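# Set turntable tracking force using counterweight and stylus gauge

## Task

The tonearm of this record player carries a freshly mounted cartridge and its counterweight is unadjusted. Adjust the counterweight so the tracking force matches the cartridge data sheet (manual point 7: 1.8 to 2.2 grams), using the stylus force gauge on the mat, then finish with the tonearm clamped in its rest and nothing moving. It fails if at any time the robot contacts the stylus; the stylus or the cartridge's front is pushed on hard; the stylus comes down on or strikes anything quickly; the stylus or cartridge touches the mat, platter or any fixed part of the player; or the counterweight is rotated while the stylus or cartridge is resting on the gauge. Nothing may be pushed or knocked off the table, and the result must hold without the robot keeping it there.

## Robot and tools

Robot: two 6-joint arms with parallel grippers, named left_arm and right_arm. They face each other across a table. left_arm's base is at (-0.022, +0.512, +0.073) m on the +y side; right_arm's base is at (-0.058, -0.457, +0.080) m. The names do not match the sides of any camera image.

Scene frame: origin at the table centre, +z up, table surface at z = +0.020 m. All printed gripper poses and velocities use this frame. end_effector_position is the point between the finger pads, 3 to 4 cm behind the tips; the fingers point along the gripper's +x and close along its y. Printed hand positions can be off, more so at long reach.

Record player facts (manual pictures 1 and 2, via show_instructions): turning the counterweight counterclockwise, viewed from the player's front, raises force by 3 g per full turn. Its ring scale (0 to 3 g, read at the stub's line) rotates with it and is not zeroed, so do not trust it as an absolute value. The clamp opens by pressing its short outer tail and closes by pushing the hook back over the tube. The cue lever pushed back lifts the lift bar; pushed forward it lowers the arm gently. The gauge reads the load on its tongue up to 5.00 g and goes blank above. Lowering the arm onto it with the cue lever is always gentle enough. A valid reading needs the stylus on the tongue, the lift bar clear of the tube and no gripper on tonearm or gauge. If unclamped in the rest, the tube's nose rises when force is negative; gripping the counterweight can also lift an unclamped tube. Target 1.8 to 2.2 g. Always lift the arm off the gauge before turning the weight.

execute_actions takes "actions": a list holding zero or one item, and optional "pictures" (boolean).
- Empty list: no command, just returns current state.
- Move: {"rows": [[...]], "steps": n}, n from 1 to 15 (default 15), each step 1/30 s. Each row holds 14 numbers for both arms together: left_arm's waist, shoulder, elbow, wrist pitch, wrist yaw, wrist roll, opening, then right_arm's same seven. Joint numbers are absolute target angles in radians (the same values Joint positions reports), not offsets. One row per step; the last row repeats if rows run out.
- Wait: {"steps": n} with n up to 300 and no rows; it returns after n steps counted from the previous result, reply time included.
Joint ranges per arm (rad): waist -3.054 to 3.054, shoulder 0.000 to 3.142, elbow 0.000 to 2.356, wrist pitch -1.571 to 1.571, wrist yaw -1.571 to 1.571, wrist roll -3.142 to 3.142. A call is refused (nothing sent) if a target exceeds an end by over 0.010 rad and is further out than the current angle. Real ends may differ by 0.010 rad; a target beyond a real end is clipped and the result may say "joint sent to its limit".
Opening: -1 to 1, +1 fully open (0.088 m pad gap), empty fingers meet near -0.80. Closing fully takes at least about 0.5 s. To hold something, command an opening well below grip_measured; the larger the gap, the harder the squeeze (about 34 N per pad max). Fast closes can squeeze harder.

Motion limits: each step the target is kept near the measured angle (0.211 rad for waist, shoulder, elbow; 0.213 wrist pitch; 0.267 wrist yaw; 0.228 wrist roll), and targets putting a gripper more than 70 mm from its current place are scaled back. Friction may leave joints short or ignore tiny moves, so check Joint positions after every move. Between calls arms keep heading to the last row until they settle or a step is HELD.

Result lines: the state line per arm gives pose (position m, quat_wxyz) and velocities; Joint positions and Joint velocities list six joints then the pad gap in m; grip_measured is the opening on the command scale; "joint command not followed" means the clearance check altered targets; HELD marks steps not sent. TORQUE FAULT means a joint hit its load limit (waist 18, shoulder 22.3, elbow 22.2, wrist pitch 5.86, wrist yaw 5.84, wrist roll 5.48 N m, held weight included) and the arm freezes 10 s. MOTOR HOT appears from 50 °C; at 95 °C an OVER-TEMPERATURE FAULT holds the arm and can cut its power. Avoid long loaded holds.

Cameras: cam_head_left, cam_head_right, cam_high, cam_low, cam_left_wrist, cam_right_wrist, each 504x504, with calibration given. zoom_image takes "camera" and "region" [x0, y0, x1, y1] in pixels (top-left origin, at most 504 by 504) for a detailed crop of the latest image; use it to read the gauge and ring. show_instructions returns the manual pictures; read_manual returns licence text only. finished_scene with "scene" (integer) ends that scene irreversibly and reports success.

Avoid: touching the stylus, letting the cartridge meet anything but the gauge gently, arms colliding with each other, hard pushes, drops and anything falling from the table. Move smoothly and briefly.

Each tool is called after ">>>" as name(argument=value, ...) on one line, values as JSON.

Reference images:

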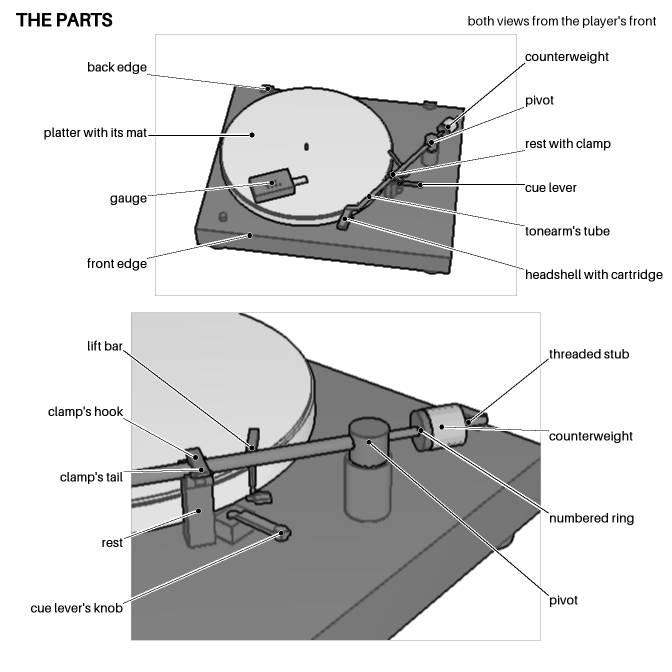

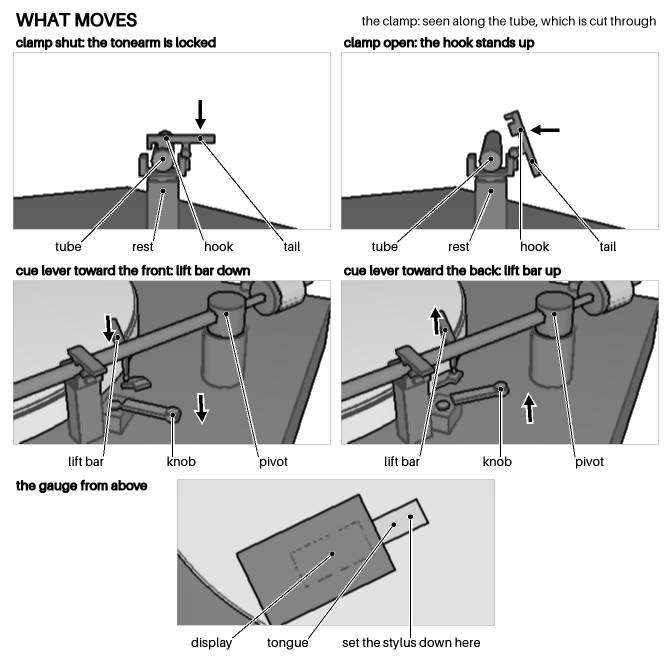

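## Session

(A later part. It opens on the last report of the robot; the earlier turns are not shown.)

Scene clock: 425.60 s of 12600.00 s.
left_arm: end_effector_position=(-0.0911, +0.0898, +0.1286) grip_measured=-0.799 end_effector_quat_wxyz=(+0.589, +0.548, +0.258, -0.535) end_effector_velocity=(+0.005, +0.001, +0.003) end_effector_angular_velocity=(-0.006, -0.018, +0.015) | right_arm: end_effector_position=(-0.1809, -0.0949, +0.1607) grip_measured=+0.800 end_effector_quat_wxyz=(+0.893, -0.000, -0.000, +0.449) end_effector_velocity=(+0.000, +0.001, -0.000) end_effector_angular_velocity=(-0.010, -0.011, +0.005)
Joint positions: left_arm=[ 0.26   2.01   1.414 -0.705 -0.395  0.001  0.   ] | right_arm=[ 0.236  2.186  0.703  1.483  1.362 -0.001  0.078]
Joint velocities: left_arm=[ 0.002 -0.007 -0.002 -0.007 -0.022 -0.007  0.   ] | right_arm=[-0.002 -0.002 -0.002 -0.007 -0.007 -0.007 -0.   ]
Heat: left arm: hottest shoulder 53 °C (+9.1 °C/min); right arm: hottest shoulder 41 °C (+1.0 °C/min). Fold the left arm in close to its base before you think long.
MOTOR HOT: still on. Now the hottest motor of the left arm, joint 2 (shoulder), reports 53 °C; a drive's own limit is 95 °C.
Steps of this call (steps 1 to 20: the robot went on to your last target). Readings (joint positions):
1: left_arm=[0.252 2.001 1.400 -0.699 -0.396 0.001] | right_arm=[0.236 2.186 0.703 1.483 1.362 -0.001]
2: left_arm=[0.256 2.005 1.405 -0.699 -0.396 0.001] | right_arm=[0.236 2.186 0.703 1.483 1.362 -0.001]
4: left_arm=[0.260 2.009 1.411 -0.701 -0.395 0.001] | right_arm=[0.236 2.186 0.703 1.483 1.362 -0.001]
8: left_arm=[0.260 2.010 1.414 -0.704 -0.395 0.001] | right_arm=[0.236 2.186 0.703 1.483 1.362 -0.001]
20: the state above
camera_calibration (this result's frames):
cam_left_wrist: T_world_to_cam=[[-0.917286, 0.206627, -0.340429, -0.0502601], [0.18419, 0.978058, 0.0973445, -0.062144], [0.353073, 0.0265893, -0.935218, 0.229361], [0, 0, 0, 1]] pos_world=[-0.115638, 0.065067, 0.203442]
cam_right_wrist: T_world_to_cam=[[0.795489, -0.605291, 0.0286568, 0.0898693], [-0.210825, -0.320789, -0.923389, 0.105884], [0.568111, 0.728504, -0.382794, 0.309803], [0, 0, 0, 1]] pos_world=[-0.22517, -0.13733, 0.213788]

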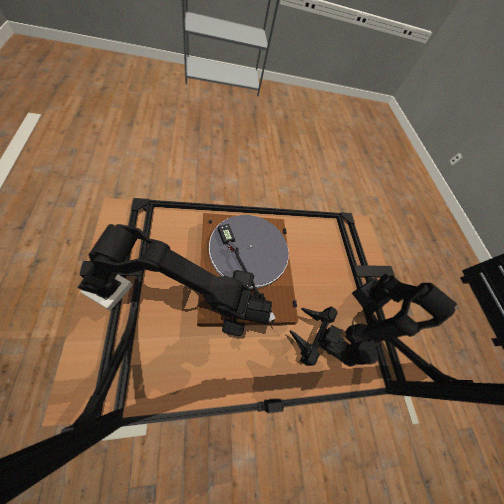

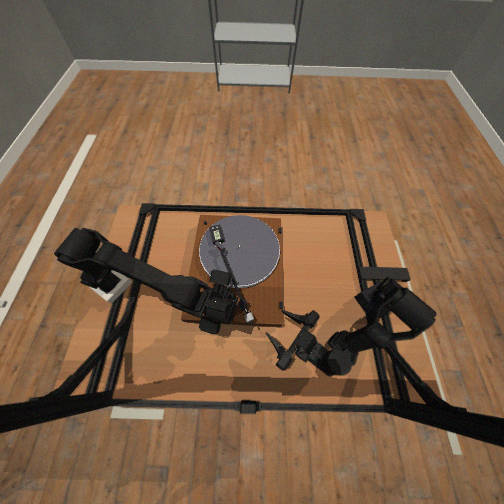

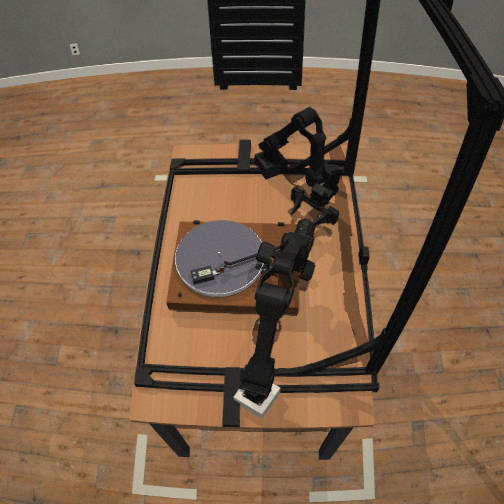

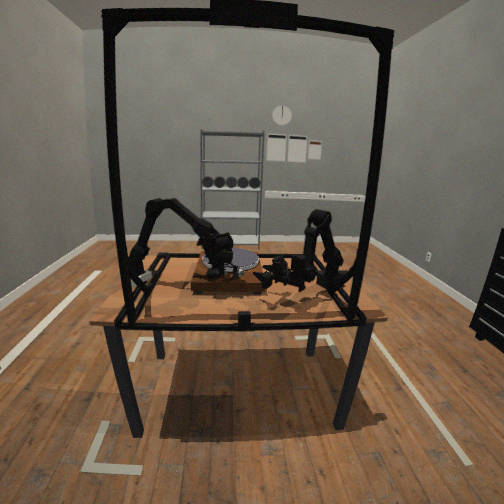

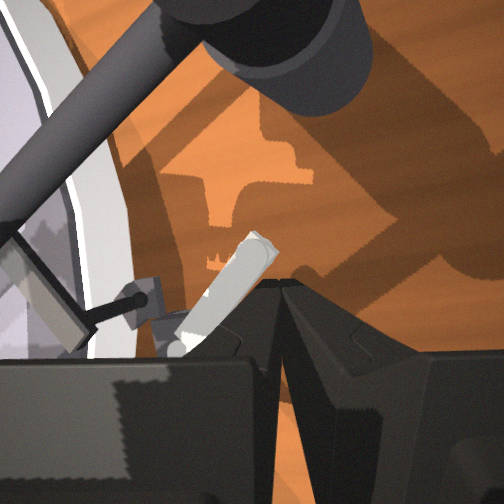

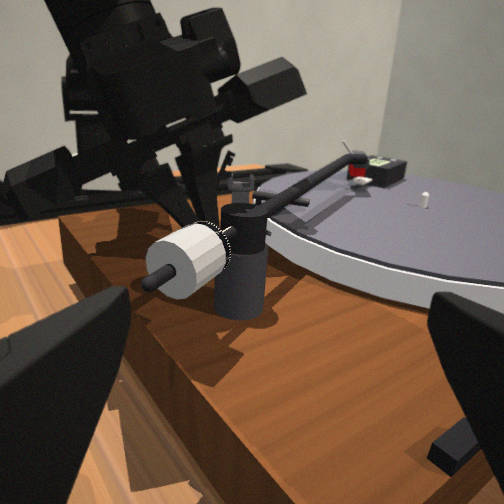

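>>> execute_actions(actions=[{"rows":[[0.25,1.99,1.39,-0.70,-0.4,0,-1,0.237,2.1875,0.703,1.484,1.361,0,0.8],[0.24,1.97,1.365,-0.695,-0.4,0,-1,0.237,2.1875,0.703,1.484,1.361,0,0.8],[0.23,1.95,1.34,-0.69,-0.4,0,-1,0.237,2.1875,0.703,1.484,1.361,0,0.8],[0.22,1.93,1.32,-0.69,-0.4,0,-1,0.237,2.1875,0.703,1.484,1.361,0,0.8],[0.21,1.91,1.31,-0.70,-0.4,0,-1,0.237,2.1875,0.703,1.484,1.361,0,0.8],[0.20,1.89,1.32,-0.73,-0.4,0,-1,0.237,2.1875,0.703,1.484,1.361,0,0.8],[0.20,1.87,1.34,-0.77,-0.4,0,-1,0.237,2.1875,0.703,1.484,1.361,0,0.8],[0.20,1.855,1.37,-0.81,-0.4,0,-1,0.237,2.1875,0.703,1.484,1.361,0,0.8],[0.20,1.84,1.40,-0.86,-0.4,0,-1,0.237,2.1875,0.703,1.484,1.361,0,0.8],[0.20,1.83,1.43,-0.90,-0.4,0,-1,0.237,2.1875,0.703,1.484,1.361,0,0.8],[0.20,1.82,1.46,-0.94,-0.4,0,-1,0.237,2.1875,0.703,1.484,1.361,0,0.8],[0.20,1.81,1.49,-0.98,-0.4,0,-1,0.237,2.1875,0.703,1.484,1.361,0,0.8],[0.20,1.80,1.52,-1.02,-0.4,0,-1,0.237,2.1875,0.703,1.484,1.361,0,0.8],[0.20,1.80,1.55,-1.05,-0.4,0,-1,0.237,2.1875,0.703,1.484,1.361,0,0.8],[0.20,1.80,1.60,-1.1,-0.4,0,-1,0.237,2.1875,0.703,1.484,1.361,0,0.8]],"steps":15}], pictures=false)

>>> execute_actions(actions=[{"rows":[[0.22,1.80,1.65,-1.15,-0.4,0.1,-0.9,0.237,2.1875,0.703,1.484,1.361,0,0.8],[0.26,1.82,1.70,-1.19,-0.36,0.2,-0.8,0.237,2.1875,0.703,1.484,1.361,0,0.8],[0.30,1.85,1.75,-1.22,-0.32,0.3,-0.7,0.237,2.1875,0.703,1.484,1.361,0,0.8],[0.34,1.88,1.80,-1.25,-0.28,0.4,-0.6,0.237,2.1875,0.703,1.484,1.361,0,0.8],[0.38,1.91,1.84,-1.28,-0.24,0.5,-0.5,0.237,2.1875,0.703,1.484,1.361,0,0.8],[0.42,1.94,1.88,-1.31,-0.2,0.6,-0.4,0.237,2.1875,0.703,1.484,1.361,0,0.8],[0.46,1.97,1.92,-1.34,-0.16,0.7,-0.3,0.237,2.1875,0.703,1.484,1.361,0,0.8],[0.50,2.0,1.96,-1.37,-0.12,0.8,-0.2,0.237,2.1875,0.703,1.484,1.361,0,0.8],[0.54,2.04,2.0,-1.40,-0.08,0.9,-0.2,0.237,2.1875,0.703,1.484,1.361,0,0.8],[0.58,2.08,2.04,-1.42,-0.05,1.0,-0.2,0.237,2.1875,0.703,1.484,1.361,0,0.8],[0.61,2.12,2.08,-1.44,-0.02,1.1,-0.2,0.237,2.1875,0.703,1.484,1.361,0,0.8],[0.63,2.16,2.11,-1.46,0,1.18,-0.2,0.237,2.1875,0.703,1.484,1.361,0,0.8],[0.645,2.19,2.14,-1.48,0,1.23,-0.2,0.237,2.1875,0.703,1.484,1.361,0,0.8],[0.655,2.215,2.16,-1.495,0,1.245,-0.2,0.237,2.1875,0.703,1.484,1.361,0,0.8],[0.655,2.232,2.172,-1.50,0,1.25,-0.2,0.237,2.1875,0.703,1.484,1.361,0,0.8]],"steps":15}], pictures=false)

>>> execute_actions(actions=[{"steps":20}])

Scene clock: 438.03 s of 12600.00 s.
left_arm: end_effector_position=(-0.1031, +0.1279, +0.2120) grip_measured=-0.799 end_effector_quat_wxyz=(+0.569, +0.564, +0.243, -0.546) end_effector_velocity=(+0.008, +0.021, +0.348) end_effector_angular_velocity=(-0.048, +0.012, +0.006) | right_arm: end_effector_position=(-0.1809, -0.0949, +0.1607) grip_measured=+0.800 end_effector_quat_wxyz=(+0.893, -0.000, -0.000, +0.449) end_effector_velocity=(+0.000, +0.002, -0.000) end_effector_angular_velocity=(-0.001, +0.001, +0.015)
Joint positions: left_arm=[ 0.2    1.824  1.504 -1.003 -0.399  0.001  0.   ] | right_arm=[ 0.236  2.186  0.703  1.483  1.362 -0.001  0.078]
Joint velocities: left_arm=[-0.002 -0.227  1.087 -1.267 -0.007 -0.007  0.   ] | right_arm=[-0.007 -0.002 -0.002 -0.007 -0.022  0.007 -0.   ]
Heat: left arm: hottest shoulder 52 °C (+5.1 °C/min); right arm: hottest shoulder 41 °C (+1.0 °C/min). Fold the left arm in close to its base before you think long.
MOTOR HOT: still on. Now the hottest motor of the left arm, joint 2 (shoulder), reports 52 °C; a drive's own limit is 95 °C.
Steps of this call (steps 1 to 15: the robot went on to your last target; steps 16 to 90: nothing new was sent; then 8.93 s passed at rest; steps 91 to 105: all 15 steps of this action). Readings (joint positions):
91: left_arm=[0.259 2.011 1.414 -0.705 -0.395 0.001] | right_arm=[0.236 2.186 0.703 1.483 1.362 -0.001]
92: left_arm=[0.258 2.007 1.407 -0.700 -0.397 0.001] | right_arm=[0.236 2.186 0.703 1.483 1.362 -0.001]
94: left_arm=[0.249 1.984 1.376 -0.695 -0.398 0.001] | right_arm=[0.236 2.186 0.703 1.483 1.362 -0.001]
98: left_arm=[0.212 1.920 1.340 -0.750 -0.398 0.001] | right_arm=[0.236 2.186 0.703 1.483 1.362 -0.001]
105: the state above

Scene clock: 438.53 s of 12600.00 s.
left_arm: end_effector_position=(+0.0150, +0.0868, +0.2248) grip_measured=-0.217 end_effector_quat_wxyz=(+0.272, +0.666, +0.227, -0.657) end_effector_velocity=(+0.199, -0.031, -0.219) end_effector_angular_velocity=(+0.822, +0.224, -1.428) | right_arm: end_effector_position=(-0.1809, -0.0949, +0.1607) grip_measured=+0.800 end_effector_quat_wxyz=(+0.893, -0.000, -0.000, +0.449) end_effector_velocity=(-0.001, -0.001, +0.000) end_effector_angular_velocity=(-0.011, -0.016, +0.010)
Joint positions: left_arm=[ 0.634  2.16   2.104 -1.459 -0.03   0.927  0.028] | right_arm=[ 0.236  2.186  0.703  1.483  1.362 -0.001  0.078]
Joint velocities: left_arm=[ 0.554  0.935  0.647 -0.491  0.271  1.971  0.009] | right_arm=[ 0.002 -0.002 -0.007  0.007 -0.007 -0.022 -0.   ]
Heat: left arm: hottest shoulder 52 °C (+5.0 °C/min); right arm: hottest shoulder 41 °C (+1.0 °C/min). Fold the left arm in close to its base before you think long.
MOTOR HOT: still on. Now the hottest motor of the left arm, joint 2 (shoulder), reports 52 °C; a drive's own limit is 95 °C.
Steps of this call (steps 1 to 15: all 15 steps of this action). Readings (joint positions):
1: left_arm=[0.201 1.819 1.543 -1.046 -0.399 0.024] | right_arm=[0.236 2.186 0.703 1.483 1.362 -0.001]
2: left_arm=[0.208 1.817 1.586 -1.089 -0.389 0.073] | right_arm=[0.236 2.186 0.703 1.483 1.362 -0.001]
4: left_arm=[0.247 1.827 1.679 -1.163 -0.342 0.204] | right_arm=[0.236 2.186 0.703 1.483 1.362 -0.001]
8: left_arm=[0.394 1.907 1.860 -1.291 -0.211 0.465] | right_arm=[0.236 2.186 0.703 1.483 1.362 -0.001]
15: the state above

Scene clock: 439.20 s of 12600.00 s.
left_arm: end_effector_position=(+0.0207, +0.0829, +0.2100) grip_measured=-0.200 end_effector_quat_wxyz=(+0.151, +0.692, +0.148, -0.691) end_effector_velocity=(-0.000, +0.002, +0.000) end_effector_angular_velocity=(+0.007, +0.008, +0.010) | right_arm: end_effector_position=(-0.1809, -0.0949, +0.1606) grip_measured=+0.800 end_effector_quat_wxyz=(+0.893, -0.000, -0.000, +0.449) end_effector_velocity=(+0.000, +0.001, +0.001) end_effector_angular_velocity=(+0.001, -0.001, +0.005)
Joint positions: left_arm=[ 0.656  2.231  2.162 -1.498 -0.002  1.245  0.029] | right_arm=[ 0.236  2.186  0.703  1.483  1.362 -0.001  0.078]
Joint velocities: left_arm=[ 0.002 -0.002 -0.002 -0.007  0.007 -0.007 -0.   ] | right_arm=[-0.002 -0.002 -0.002  0.007 -0.007 -0.007 -0.   ]
Heat: left arm: hottest shoulder 53 °C (+6.1 °C/min); right arm: hottest shoulder 41 °C (+1.0 °C/min). Fold the left arm in close to its base before you think long.
MOTOR HOT: still on. Now the hottest motor of the left arm, joint 2 (shoulder), reports 53 °C; a drive's own limit is 95 °C.
Steps of this call (steps 1 to 20: the robot went on to your last target). Readings (joint positions):
1: left_arm=[0.649 2.186 2.121 -1.470 -0.023 0.992] | right_arm=[0.236 2.186 0.703 1.483 1.362 -0.001]
2: left_arm=[0.658 2.205 2.130 -1.478 -0.018 1.057] | right_arm=[0.236 2.186 0.703 1.483 1.362 -0.001]
4: left_arm=[0.663 2.226 2.140 -1.490 -0.010 1.154] | right_arm=[0.236 2.186 0.703 1.483 1.362 -0.001]
8: left_arm=[0.657 2.231 2.156 -1.496 -0.003 1.224] | right_arm=[0.236 2.186 0.703 1.483 1.362 -0.001]
20: the state above
camera_calibration (this result's frames):
cam_left_wrist: T_world_to_cam=[[-0.392235, 0.91917, 0.0357416, -0.0674599], [0.858463, 0.351819, 0.373182, -0.103949], [0.330443, 0.177058, -0.927069, 0.252542], [0, 0, 0, 1]] pos_world=[-0.020675, 0.0538636, 0.275327]
cam_right_wrist: T_world_to_cam=[[0.795481, -0.605282, 0.0290307, 0.0898037], [-0.210592, -0.321053, -0.92335, 0.105777], [0.568208, 0.728394, -0.382859, 0.309774], [0, 0, 0, 1]] pos_world=[-0.225177, -0.137321, 0.213662]

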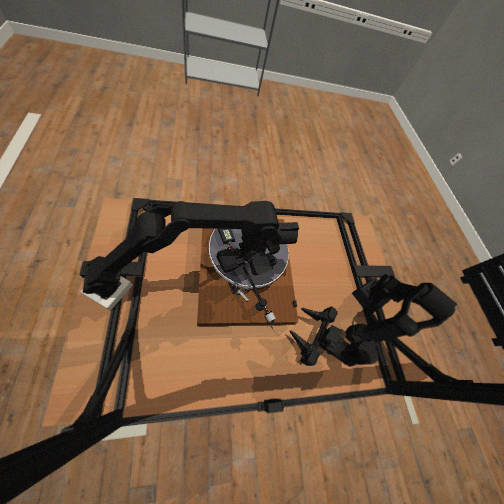

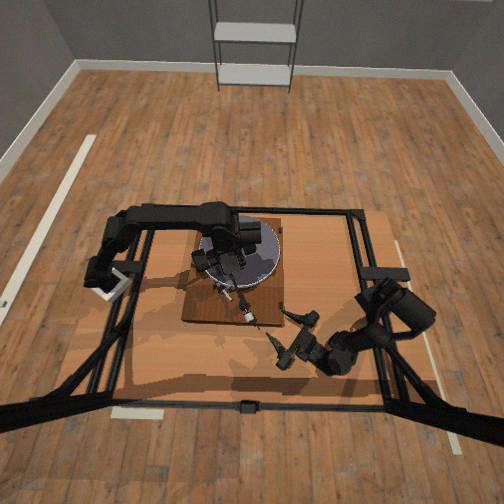

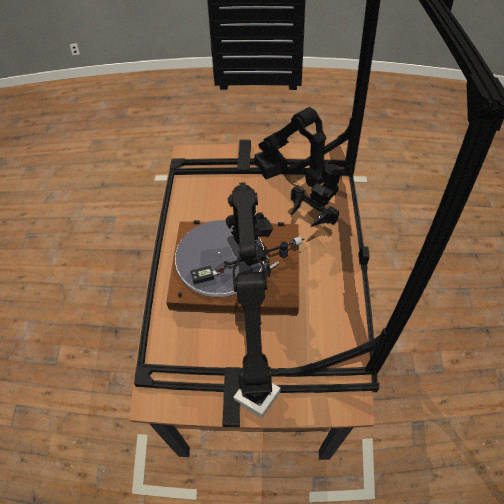

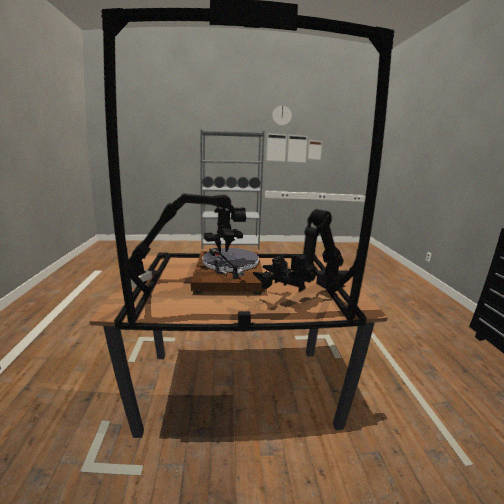

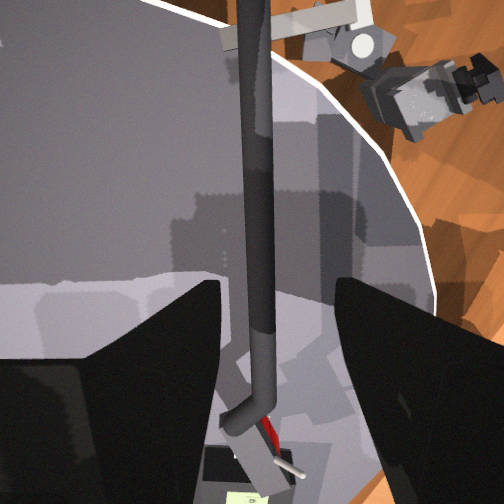

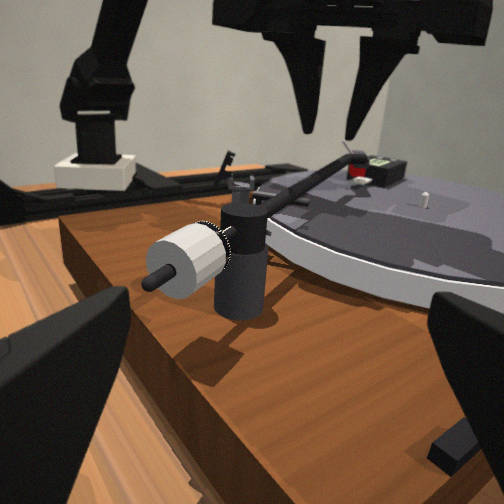

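>>> execute_actions(actions=[{"rows":[[0.657,2.222,2.14,-1.48,0,1.247,-0.2,0.237,2.1875,0.703,1.484,1.361,0,0.8],[0.657,2.22,2.125,-1.465,0,1.247,-0.2,0.237,2.1875,0.703,1.484,1.361,0,0.8],[0.657,2.218,2.11,-1.45,0,1.247,-0.2,0.237,2.1875,0.703,1.484,1.361,0,0.8],[0.657,2.216,2.095,-1.435,0,1.247,-0.2,0.237,2.1875,0.703,1.484,1.361,0,0.8],[0.657,2.214,2.08,-1.42,0,1.247,-0.2,0.237,2.1875,0.703,1.484,1.361,0,0.8],[0.657,2.213,2.065,-1.405,0,1.247,-0.2,0.237,2.1875,0.703,1.484,1.361,0,0.8],[0.657,2.213,2.05,-1.39,0,1.247,-0.2,0.237,2.1875,0.703,1.484,1.361,0,0.8],[0.657,2.213,2.035,-1.375,0,1.247,-0.2,0.237,2.1875,0.703,1.484,1.361,0,0.8],[0.657,2.213,2.02,-1.36,0,1.247,-0.2,0.237,2.1875,0.703,1.484,1.361,0,0.8],[0.657,2.213,2.005,-1.348,0,1.247,-0.2,0.237,2.1875,0.703,1.484,1.361,0,0.8],[0.657,2.213,1.99,-1.336,0,1.247,-0.25,0.237,2.1875,0.703,1.484,1.361,0,0.8],[0.657,2.213,1.99,-1.336,0,1.247,-0.3,0.237,2.1875,0.703,1.484,1.361,0,0.8],[0.657,2.213,1.99,-1.336,0,1.247,-0.35,0.237,2.1875,0.703,1.484,1.361,0,0.8],[0.657,2.213,1.99,-1.336,0,1.247,-0.4,0.237,2.1875,0.703,1.484,1.361,0,0.8]],"steps":15}], pictures=false)

>>> execute_actions(actions=[{"steps":10}])

Scene clock: 448.33 s of 12600.00 s.
left_arm: end_effector_position=(+0.0209, +0.0805, +0.1725) grip_measured=-0.336 end_effector_quat_wxyz=(+0.150, +0.692, +0.148, -0.691) end_effector_velocity=(+0.002, +0.007, -0.024) end_effector_angular_velocity=(+0.034, -0.019, +0.005) | right_arm: end_effector_position=(-0.1809, -0.0949, +0.1606) grip_measured=+0.800 end_effector_quat_wxyz=(+0.893, -0.000, -0.000, +0.449) end_effector_velocity=(+0.002, -0.001, -0.000) end_effector_angular_velocity=(-0.010, -0.011, -0.010)
Joint positions: left_arm=[ 0.656  2.226  2.004 -1.346 -0.002  1.246  0.023] | right_arm=[ 0.236  2.186  0.703  1.483  1.362 -0.001  0.078]
Joint velocities: left_arm=[-0.002 -0.002 -0.1    0.066 -0.022 -0.007 -0.038] | right_arm=[-0.002 -0.002 -0.002 -0.007  0.007 -0.007  0.   ]
Heat: left arm: hottest shoulder 54 °C (+6.0 °C/min); right arm: hottest shoulder 41 °C (+0.0 °C/min). Fold the left arm in close to its base before you think long.
MOTOR HOT: still on. Now the hottest motor of the left arm, joint 2 (shoulder), reports 54 °C; a drive's own limit is 95 °C.
Steps of this call (steps 1 to 15: the robot went on to your last target; steps 16 to 90: nothing new was sent; then 5.63 s passed at rest; steps 91 to 105: all 15 steps of this action). Readings (joint positions):
91: left_arm=[0.656 2.231 2.162 -1.497 -0.002 1.246] | right_arm=[0.236 2.186 0.703 1.483 1.362 -0.001]
92: left_arm=[0.656 2.231 2.157 -1.489 -0.002 1.246] | right_arm=[0.236 2.186 0.703 1.483 1.362 -0.001]
94: left_arm=[0.656 2.228 2.138 -1.465 -0.002 1.246] | right_arm=[0.236 2.186 0.703 1.483 1.362 -0.001]
98: left_arm=[0.656 2.226 2.081 -1.411 -0.002 1.246] | right_arm=[0.236 2.186 0.703 1.483 1.362 -0.001]
105: the state above

Scene clock: 448.67 s of 12600.00 s.
left_arm: end_effector_position=(+0.0210, +0.0798, +0.1716) grip_measured=-0.398 end_effector_quat_wxyz=(+0.151, +0.692, +0.147, -0.691) end_effector_velocity=(-0.000, +0.003, -0.003) end_effector_angular_velocity=(+0.018, -0.006, +0.005) | right_arm: end_effector_position=(-0.1809, -0.0949, +0.1606) grip_measured=+0.800 end_effector_quat_wxyz=(+0.893, -0.000, -0.000, +0.449) end_effector_velocity=(+0.000, +0.001, -0.002) end_effector_angular_velocity=(-0.012, -0.009, +0.005)
Joint positions: left_arm=[ 0.656  2.226  2.    -1.339 -0.002  1.246  0.019] | right_arm=[ 0.236  2.186  0.703  1.483  1.362 -0.001  0.078]
Joint velocities: left_arm=[-0.002  0.002 -0.007 -0.007 -0.007 -0.007 -0.001] | right_arm=[-0.002 -0.002 -0.002 -0.022 -0.007  0.007 -0.   ]
Heat: left arm: hottest shoulder 54 °C (+6.0 °C/min); right arm: hottest shoulder 41 °C (+0.0 °C/min). Fold the left arm in close to its base before you think long.
MOTOR HOT: still on. Now the hottest motor of the left arm, joint 2 (shoulder), reports 54 °C; a drive's own limit is 95 °C.
Steps of this call (steps 1 to 10: the robot went on to your last target). Readings (joint positions):
1: left_arm=[0.656 2.226 2.002 -1.344 -0.002 1.246] | right_arm=[0.236 2.186 0.703 1.483 1.362 -0.001]
2: left_arm=[0.656 2.226 2.002 -1.342 -0.002 1.246] | right_arm=[0.236 2.186 0.703 1.483 1.362 -0.001]
4: left_arm=[0.656 2.226 2.001 -1.339 -0.002 1.246] | right_arm=[0.236 2.186 0.703 1.483 1.362 -0.001]
8: left_arm=[0.656 2.226 2.000 -1.339 -0.002 1.246] | right_arm=[0.236 2.186 0.703 1.483 1.362 -0.001]
10: the state above
camera_calibration (this result's frames):
cam_left_wrist: T_world_to_cam=[[-0.391894, 0.919411, 0.0331951, -0.062685], [0.858498, 0.352481, 0.372476, -0.088694], [0.330758, 0.174469, -0.927448, 0.217591], [0, 0, 0, 1]] pos_world=[-0.0203921, 0.0509335, 0.236921]
cam_right_wrist: T_world_to_cam=[[0.795481, -0.605282, 0.0290307, 0.0898037], [-0.210592, -0.321053, -0.92335, 0.105777], [0.568208, 0.728394, -0.382859, 0.309774], [0, 0, 0, 1]] pos_world=[-0.225177, -0.137321, 0.213662]

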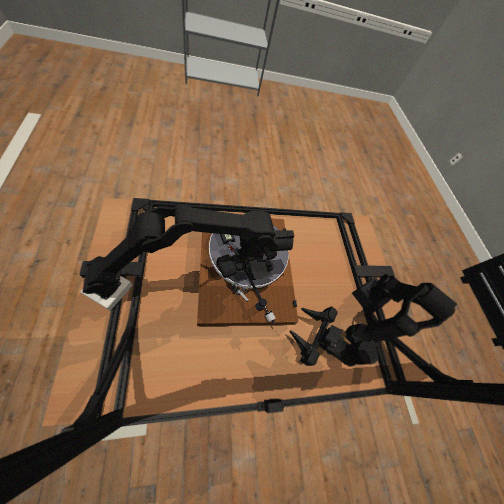

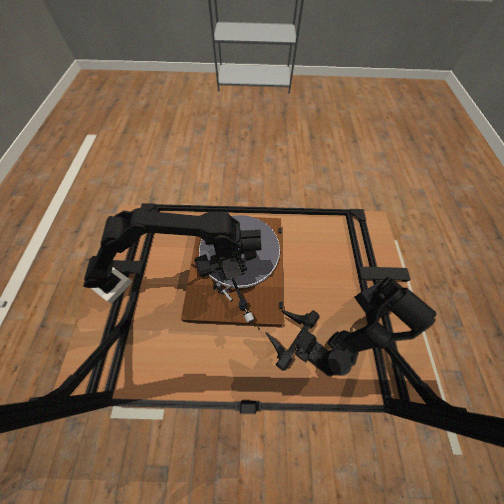

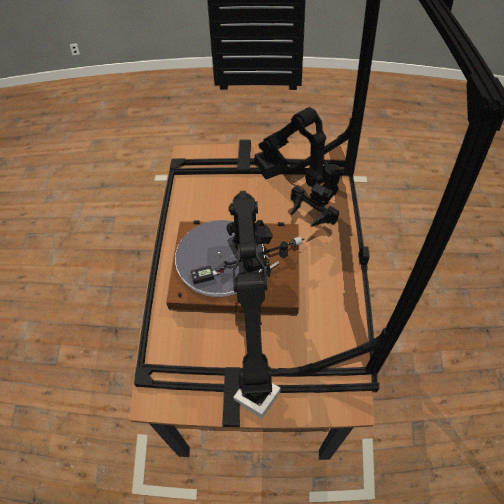

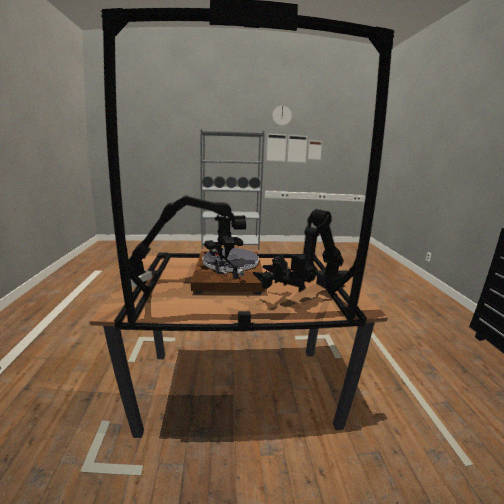

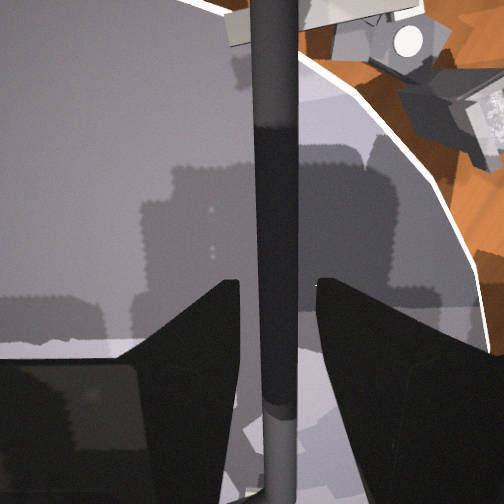

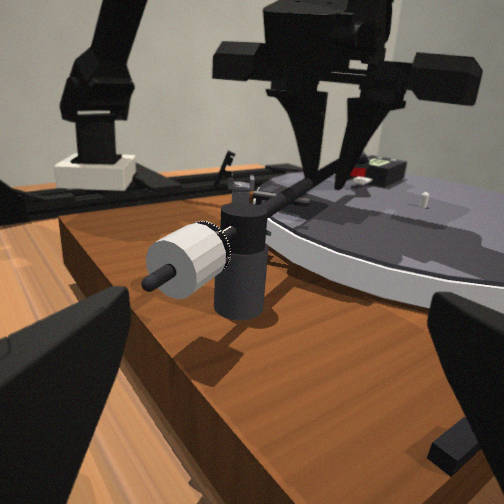

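>>> execute_actions(actions=[{"rows":[[0.657,2.22,1.995,-1.338,0,1.247,-0.45,0.237,2.1875,0.703,1.484,1.361,0,0.8],[0.657,2.22,1.995,-1.338,0,1.247,-0.5,0.237,2.1875,0.703,1.484,1.361,0,0.8],[0.657,2.22,1.995,-1.338,0,1.247,-0.54,0.237,2.1875,0.703,1.484,1.361,0,0.8],[0.657,2.22,1.995,-1.338,0,1.247,-0.57,0.237,2.1875,0.703,1.484,1.361,0,0.8],[0.657,2.22,1.995,-1.338,0,1.247,-0.59,0.237,2.1875,0.703,1.484,1.361,0,0.8],[0.657,2.22,1.995,-1.338,0,1.247,-0.61,0.237,2.1875,0.703,1.484,1.361,0,0.8],[0.657,2.22,1.995,-1.338,0,1.247,-0.63,0.237,2.1875,0.703,1.484,1.361,0,0.8],[0.657,2.22,1.995,-1.338,0,1.247,-0.65,0.237,2.1875,0.703,1.484,1.361,0,0.8],[0.657,2.22,1.995,-1.338,0,1.247,-0.65,0.237,2.1875,0.703,1.484,1.361,0,0.8],[0.657,2.22,1.995,-1.338,0,1.247,-0.65,0.237,2.1875,0.703,1.484,1.361,0,0.8],[0.657,2.22,2.012,-1.345,0,1.247,-0.65,0.237,2.1875,0.703,1.484,1.361,0,0.8],[0.657,2.22,2.02,-1.354,0,1.247,-0.65,0.237,2.1875,0.703,1.484,1.361,0,0.8],[0.657,2.22,2.028,-1.363,0,1.247,-0.65,0.237,2.1875,0.703,1.484,1.361,0,0.8],[0.657,2.22,2.036,-1.372,0,1.247,-0.65,0.237,2.1875,0.703,1.484,1.361,0,0.8],[0.657,2.22,2.045,-1.382,0,1.247,-0.65,0.237,2.1875,0.703,1.484,1.361,0,0.8]],"steps":15}], pictures=false)

>>> execute_actions(actions=[{"steps":12}], pictures=false)

>>> execute_actions(actions=[{"rows":[[0.651,2.205,2.008,-1.37,0,1.225,-0.65,0.237,2.1875,0.703,1.484,1.361,0,0.8],[0.649,2.194,1.99,-1.363,0,1.204,-0.65,0.237,2.1875,0.703,1.484,1.361,0,0.8],[0.646,2.183,1.972,-1.357,0,1.183,-0.65,0.237,2.1875,0.703,1.484,1.361,0,0.8],[0.644,2.172,1.955,-1.35,0,1.162,-0.65,0.237,2.1875,0.703,1.484,1.361,0,0.8],[0.641,2.161,1.938,-1.344,0,1.141,-0.65,0.237,2.1875,0.703,1.484,1.361,0,0.8],[0.639,2.15,1.921,-1.337,0,1.12,-0.65,0.237,2.1875,0.703,1.484,1.361,0,0.8],[0.636,2.14,1.904,-1.331,0,1.099,-0.65,0.237,2.1875,0.703,1.484,1.361,0,0.8],[0.634,2.13,1.887,-1.324,0,1.078,-0.65,0.237,2.1875,0.703,1.484,1.361,0,0.8],[0.63,2.119,1.871,-1.319,0,1.053,-0.65,0.237,2.1875,0.703,1.484,1.361,0,0.8],[0.626,2.109,1.855,-1.313,0,1.028,-0.65,0.237,2.1875,0.703,1.484,1.361,0,0.8],[0.623,2.098,1.839,-1.308,0,1.003,-0.65,0.237,2.1875,0.703,1.484,1.361,0,0.8],[0.619,2.088,1.823,-1.302,0,0.978,-0.65,0.237,2.1875,0.703,1.484,1.361,0,0.8],[0.615,2.077,1.807,-1.297,0,0.953,-0.65,0.237,2.1875,0.703,1.484,1.361,0,0.8],[0.611,2.067,1.791,-1.291,0,0.928,-0.65,0.237,2.1875,0.703,1.484,1.361,0,0.8],[0.6075,2.057,1.776,-1.286,0,0.903,-0.65,0.237,2.1875,0.703,1.484,1.361,0,0.8]],"steps":15}], pictures=false)

>>> execute_actions(actions=[{"rows":[[0.603,2.05,1.766,-1.282,0,0.881,-0.65,0.237,2.1875,0.703,1.484,1.361,0,0.8],[0.599,2.044,1.756,-1.279,0,0.86,-0.65,0.237,2.1875,0.703,1.484,1.361,0,0.8],[0.595,2.037,1.746,-1.275,0,0.838,-0.65,0.237,2.1875,0.703,1.484,1.361,0,0.8],[0.59,2.031,1.736,-1.272,0,0.817,-0.65,0.237,2.1875,0.703,1.484,1.361,0,0.8],[0.586,2.025,1.726,-1.269,0,0.795,-0.65,0.237,2.1875,0.703,1.484,1.361,0,0.8],[0.582,2.018,1.716,-1.265,0,0.773,-0.65,0.237,2.1875,0.703,1.484,1.361,0,0.8],[0.577,2.012,1.706,-1.262,0,0.752,-0.65,0.237,2.1875,0.703,1.484,1.361,0,0.8],[0.573,2.005,1.696,-1.258,0,0.73,-0.65,0.237,2.1875,0.703,1.484,1.361,0,0.8],[0.569,1.999,1.686,-1.255,0,0.709,-0.65,0.237,2.1875,0.703,1.484,1.361,0,0.8],[0.564,1.993,1.676,-1.252,0,0.687,-0.65,0.237,2.1875,0.703,1.484,1.361,0,0.8],[0.56,1.986,1.666,-1.248,0,0.666,-0.65,0.237,2.1875,0.703,1.484,1.361,0,0.8],[0.556,1.98,1.656,-1.245,0,0.644,-0.65,0.237,2.1875,0.703,1.484,1.361,0,0.8]],"steps":15}], pictures=false)

>>> execute_actions(actions=[{"steps":15}])

Scene clock: 464.40 s of 12600.00 s.
left_arm: end_effector_position=(+0.0207, +0.0802, +0.1752) grip_measured=-0.618 end_effector_quat_wxyz=(+0.151, +0.691, +0.148, -0.691) end_effector_velocity=(-0.009, +0.021, +0.048) end_effector_angular_velocity=(+0.084, +0.016, -0.005) | right_arm: end_effector_position=(-0.1809, -0.0949, +0.1606) grip_measured=+0.800 end_effector_quat_wxyz=(+0.893, -0.000, -0.000, +0.449) end_effector_velocity=(-0.002, +0.003, +0.002) end_effector_angular_velocity=(+0.005, +0.002, +0.020)
Joint positions: left_arm=[ 0.656  2.225  2.014 -1.354 -0.001  1.244  0.009] | right_arm=[ 0.236  2.186  0.703  1.483  1.362 -0.001  0.078]
Joint velocities: left_arm=[-0.012 -0.007  0.178 -0.271  0.007 -0.007  0.001] | right_arm=[-0.002 -0.002  0.002  0.007 -0.022 -0.007 -0.   ]
Heat: left arm: hottest shoulder 58 °C (+7.0 °C/min); right arm: hottest shoulder 42 °C (+1.0 °C/min). Fold the left arm in close to its base before you think long.
MOTOR HOT: still on. Now the hottest motor of the left arm, joint 2 (shoulder), reports 58 °C; a drive's own limit is 95 °C.
Steps of this call (steps 1 to 15: the robot went on to your last target; steps 16 to 90: nothing new was sent; then 12.23 s passed at rest; steps 91 to 105: all 15 steps of this action). Readings (joint positions):
91: left_arm=[0.656 2.225 1.999 -1.338 -0.002 1.246] | right_arm=[0.236 2.186 0.703 1.483 1.362 -0.001]
92: left_arm=[0.656 2.225 1.999 -1.338 -0.002 1.246] | right_arm=[0.236 2.186 0.703 1.483 1.362 -0.001]
94: left_arm=[0.656 2.225 1.999 -1.338 -0.002 1.246] | right_arm=[0.236 2.186 0.703 1.483 1.362 -0.001]
98: left_arm=[0.656 2.225 1.999 -1.338 -0.002 1.246] | right_arm=[0.236 2.186 0.703 1.483 1.362 -0.001]
105: the state above

Scene clock: 464.80 s of 12600.00 s.
left_arm: end_effector_position=(+0.0202, +0.0805, +0.1799) grip_measured=-0.618 end_effector_quat_wxyz=(+0.151, +0.691, +0.148, -0.691) end_effector_velocity=(-0.002, +0.001, +0.002) end_effector_angular_velocity=(+0.002, +0.008, +0.020) | right_arm: end_effector_position=(-0.1809, -0.0949, +0.1606) grip_measured=+0.800 end_effector_quat_wxyz=(+0.893, -0.000, -0.000, +0.449) end_effector_velocity=(+0.000, +0.001, -0.000) end_effector_angular_velocity=(-0.001, +0.001, +0.005)
Joint positions: left_arm=[ 0.655  2.225  2.032 -1.374 -0.     1.244  0.009] | right_arm=[ 0.236  2.186  0.703  1.483  1.362 -0.001  0.078]
Joint velocities: left_arm=[-0.002 -0.002  0.002 -0.007  0.007 -0.022 -0.   ] | right_arm=[-0.002 -0.002 -0.002 -0.007 -0.007  0.007 -0.   ]
Heat: left arm: hottest shoulder 58 °C (+7.1 °C/min); right arm: hottest shoulder 42 °C (+1.0 °C/min). Fold the left arm in close to its base before you think long.
MOTOR HOT: still on. Now the hottest motor of the left arm, joint 2 (shoulder), reports 58 °C; a drive's own limit is 95 °C.
Steps of this call (steps 1 to 12: the robot went on to your last target). Readings (joint positions):
1: left_arm=[0.655 2.225 2.018 -1.361 -0.000 1.244] | right_arm=[0.236 2.186 0.703 1.483 1.362 -0.001]
2: left_arm=[0.655 2.225 2.023 -1.366 -0.000 1.244] | right_arm=[0.236 2.186 0.703 1.483 1.362 -0.001]
4: left_arm=[0.655 2.225 2.028 -1.371 -0.000 1.244] | right_arm=[0.236 2.186 0.703 1.483 1.362 -0.001]
8: left_arm=[0.655 2.225 2.031 -1.373 -0.000 1.244] | right_arm=[0.236 2.186 0.703 1.483 1.362 -0.001]
12: the state above

Scene clock: 465.30 s of 12600.00 s.
left_arm: end_effector_position=(+0.0031, +0.1072, +0.1785) grip_measured=-0.620 end_effector_quat_wxyz=(+0.235, +0.667, +0.232, -0.668) end_effector_velocity=(-0.052, +0.066, -0.002) end_effector_angular_velocity=(-0.001, -0.005, +0.606) | right_arm: end_effector_position=(-0.1809, -0.0949, +0.1606) grip_measured=+0.800 end_effector_quat_wxyz=(+0.893, -0.000, -0.000, +0.449) end_effector_velocity=(+0.000, +0.001, -0.002) end_effector_angular_velocity=(-0.012, -0.009, +0.005)
Joint positions: left_arm=[ 0.62   2.098  1.826 -1.295  0.001  0.961  0.009] | right_arm=[ 0.236  2.186  0.703  1.483  1.362 -0.001  0.078]
Joint velocities: left_arm=[-0.12  -0.3   -0.466  0.168 -0.007 -0.725 -0.   ] | right_arm=[-0.002 -0.002 -0.002 -0.022 -0.007  0.007 -0.   ]
Heat: left arm: hottest shoulder 58 °C (+7.1 °C/min); right arm: hottest shoulder 42 °C (+1.0 °C/min). Fold the left arm in close to its base before you think long.
MOTOR HOT: still on. Now the hottest motor of the left arm, joint 2 (shoulder), reports 58 °C; a drive's own limit is 95 °C.
Steps of this call (steps 1 to 15: all 15 steps of this action). Readings (joint positions):
1: left_arm=[0.654 2.225 2.031 -1.374 -0.000 1.241] | right_arm=[0.236 2.186 0.703 1.483 1.362 -0.001]
2: left_arm=[0.654 2.223 2.025 -1.372 0.000 1.233] | right_arm=[0.236 2.186 0.703 1.483 1.362 -0.001]
4: left_arm=[0.652 2.208 2.001 -1.362 0.001 1.203] | right_arm=[0.236 2.186 0.703 1.483 1.362 -0.001]
8: left_arm=[0.643 2.170 1.939 -1.337 0.001 1.127] | right_arm=[0.236 2.186 0.703 1.483 1.362 -0.001]
15: the state above

Scene clock: 465.80 s of 12600.00 s.
left_arm: end_effector_position=(-0.0206, +0.1296, +0.1775) grip_measured=-0.621 end_effector_quat_wxyz=(+0.315, +0.633, +0.311, -0.635) end_effector_velocity=(-0.011, +0.012, -0.001) end_effector_angular_velocity=(-0.007, -0.021, +0.117) | right_arm: end_effector_position=(-0.1809, -0.0949, +0.1606) grip_measured=+0.800 end_effector_quat_wxyz=(+0.893, -0.000, -0.000, +0.449) end_effector_velocity=(+0.001, -0.000, -0.001) end_effector_angular_velocity=(-0.014, -0.014, +0.005)
Joint positions: left_arm=[ 0.562  2.     1.677 -1.242  0.001  0.659  0.009] | right_arm=[ 0.236  2.186  0.703  1.483  1.362 -0.001  0.078]
Joint velocities: left_arm=[-0.037 -0.056 -0.085  0.037 -0.022 -0.154 -0.   ] | right_arm=[-0.002 -0.002 -0.007 -0.007 -0.007 -0.007 -0.   ]
Heat: left arm: hottest shoulder 58 °C (+6.1 °C/min); right arm: hottest shoulder 42 °C (+1.0 °C/min). Fold the left arm in close to its base before you think long.
MOTOR HOT: still on. Now the hottest motor of the left arm, joint 2 (shoulder), reports 58 °C; a drive's own limit is 95 °C.
Steps of this call (steps 1 to 15: all 15 steps of this action). Readings (joint positions):
1: left_arm=[0.616 2.089 1.811 -1.290 0.001 0.937] | right_arm=[0.236 2.186 0.703 1.483 1.362 -0.001]
2: left_arm=[0.612 2.081 1.798 -1.286 0.001 0.914] | right_arm=[0.236 2.186 0.703 1.483 1.362 -0.001]
4: left_arm=[0.604 2.065 1.775 -1.278 0.001 0.870] | right_arm=[0.236 2.186 0.703 1.483 1.362 -0.001]
8: left_arm=[0.588 2.037 1.733 -1.263 0.001 0.782] | right_arm=[0.236 2.186 0.703 1.483 1.362 -0.001]
15: the state above

Scene clock: 466.30 s of 12600.00 s.
left_arm: end_effector_position=(-0.0216, +0.1305, +0.1775) grip_measured=-0.621 end_effector_quat_wxyz=(+0.319, +0.631, +0.315, -0.633) end_effector_velocity=(-0.000, -0.001, -0.001) end_effector_angular_velocity=(-0.002, +0.007, -0.005) | right_arm: end_effector_position=(-0.1809, -0.0949, +0.1606) grip_measured=+0.800 end_effector_quat_wxyz=(+0.893, -0.000, -0.000, +0.449) end_effector_velocity=(+0.000, +0.001, -0.000) end_effector_angular_velocity=(-0.001, +0.001, +0.005)
Joint positions: left_arm=[ 0.559  1.996  1.67  -1.239  0.001  0.644  0.009] | right_arm=[ 0.236  2.186  0.703  1.483  1.362 -0.001  0.078]
Joint velocities: left_arm=[ 0.002  0.002 -0.002  0.007  0.007  0.007 -0.001] | right_arm=[-0.002 -0.002 -0.002 -0.007 -0.007  0.007  0.   ]
Heat: left arm: hottest shoulder 58 °C (+6.0 °C/min); right arm: hottest shoulder 42 °C (+1.0 °C/min). Fold the left arm in close to its base before you think long.
MOTOR HOT: still on. Now the hottest motor of the left arm, joint 2 (shoulder), reports 58 °C; a drive's own limit is 95 °C.
Steps of this call (steps 1 to 15: the robot went on to your last target). Readings (joint positions):
1: left_arm=[0.561 1.999 1.674 -1.241 0.001 0.655] | right_arm=[0.236 2.186 0.703 1.483 1.362 -0.001]
2: left_arm=[0.560 1.998 1.673 -1.240 0.001 0.652] | right_arm=[0.236 2.186 0.703 1.483 1.362 -0.001]
4: left_arm=[0.559 1.997 1.671 -1.239 0.001 0.648] | right_arm=[0.236 2.186 0.703 1.483 1.362 -0.001]
8: left_arm=[0.559 1.996 1.670 -1.239 0.001 0.645] | right_arm=[0.236 2.186 0.703 1.483 1.362 -0.001]
15: the state above
camera_calibration (this result's frames):
cam_left_wrist: T_world_to_cam=[[-0.787359, 0.615395, 0.0368132, -0.0957096], [0.583436, 0.724516, 0.366987, -0.125696], [0.19917, 0.310429, -0.929497, 0.208155], [0, 0, 0, 1]] pos_world=[-0.0434807, 0.0853504, 0.243132]
cam_right_wrist: T_world_to_cam=[[0.795481, -0.605282, 0.0290307, 0.0898037], [-0.210592, -0.321053, -0.92335, 0.105777], [0.568208, 0.728394, -0.382859, 0.309774], [0, 0, 0, 1]] pos_world=[-0.225177, -0.137321, 0.213662]

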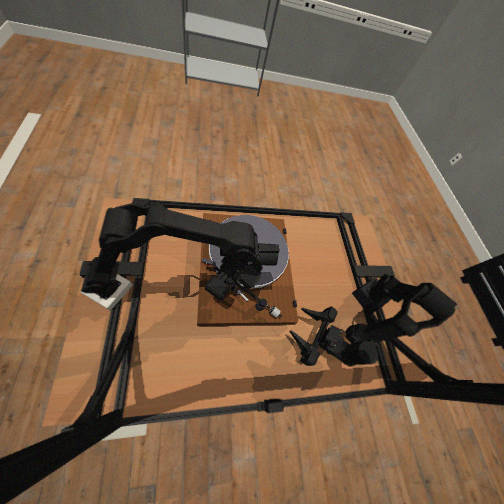

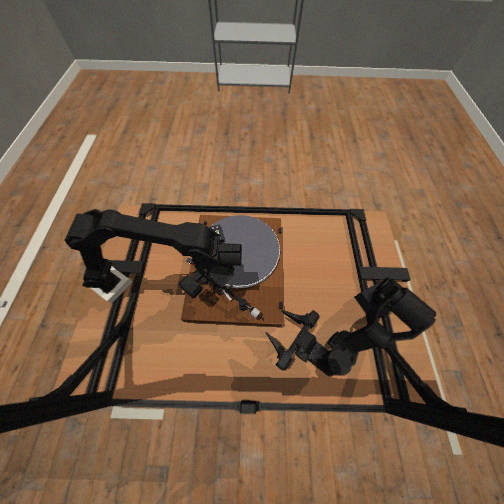

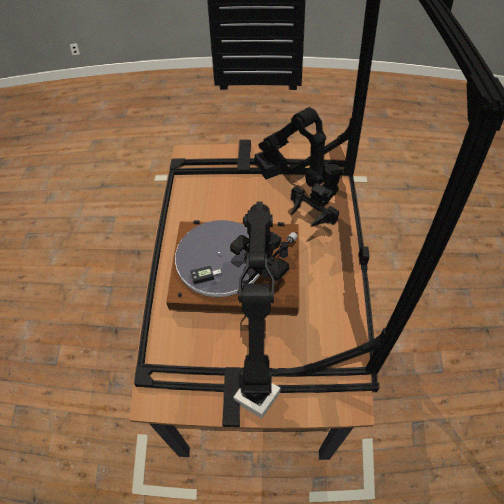

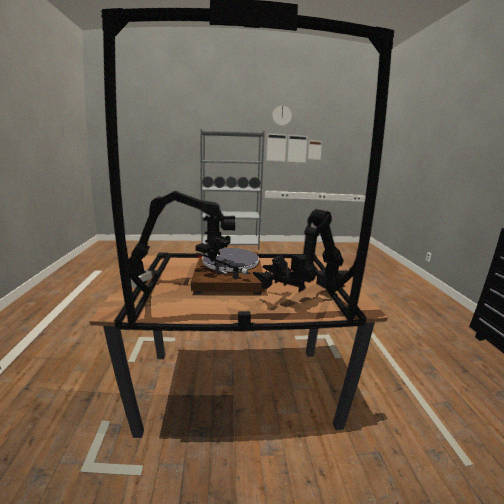

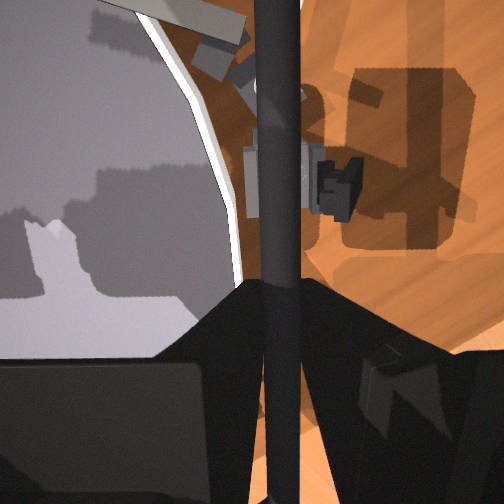

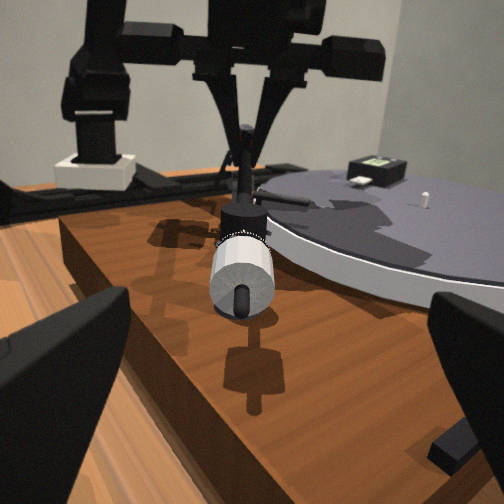

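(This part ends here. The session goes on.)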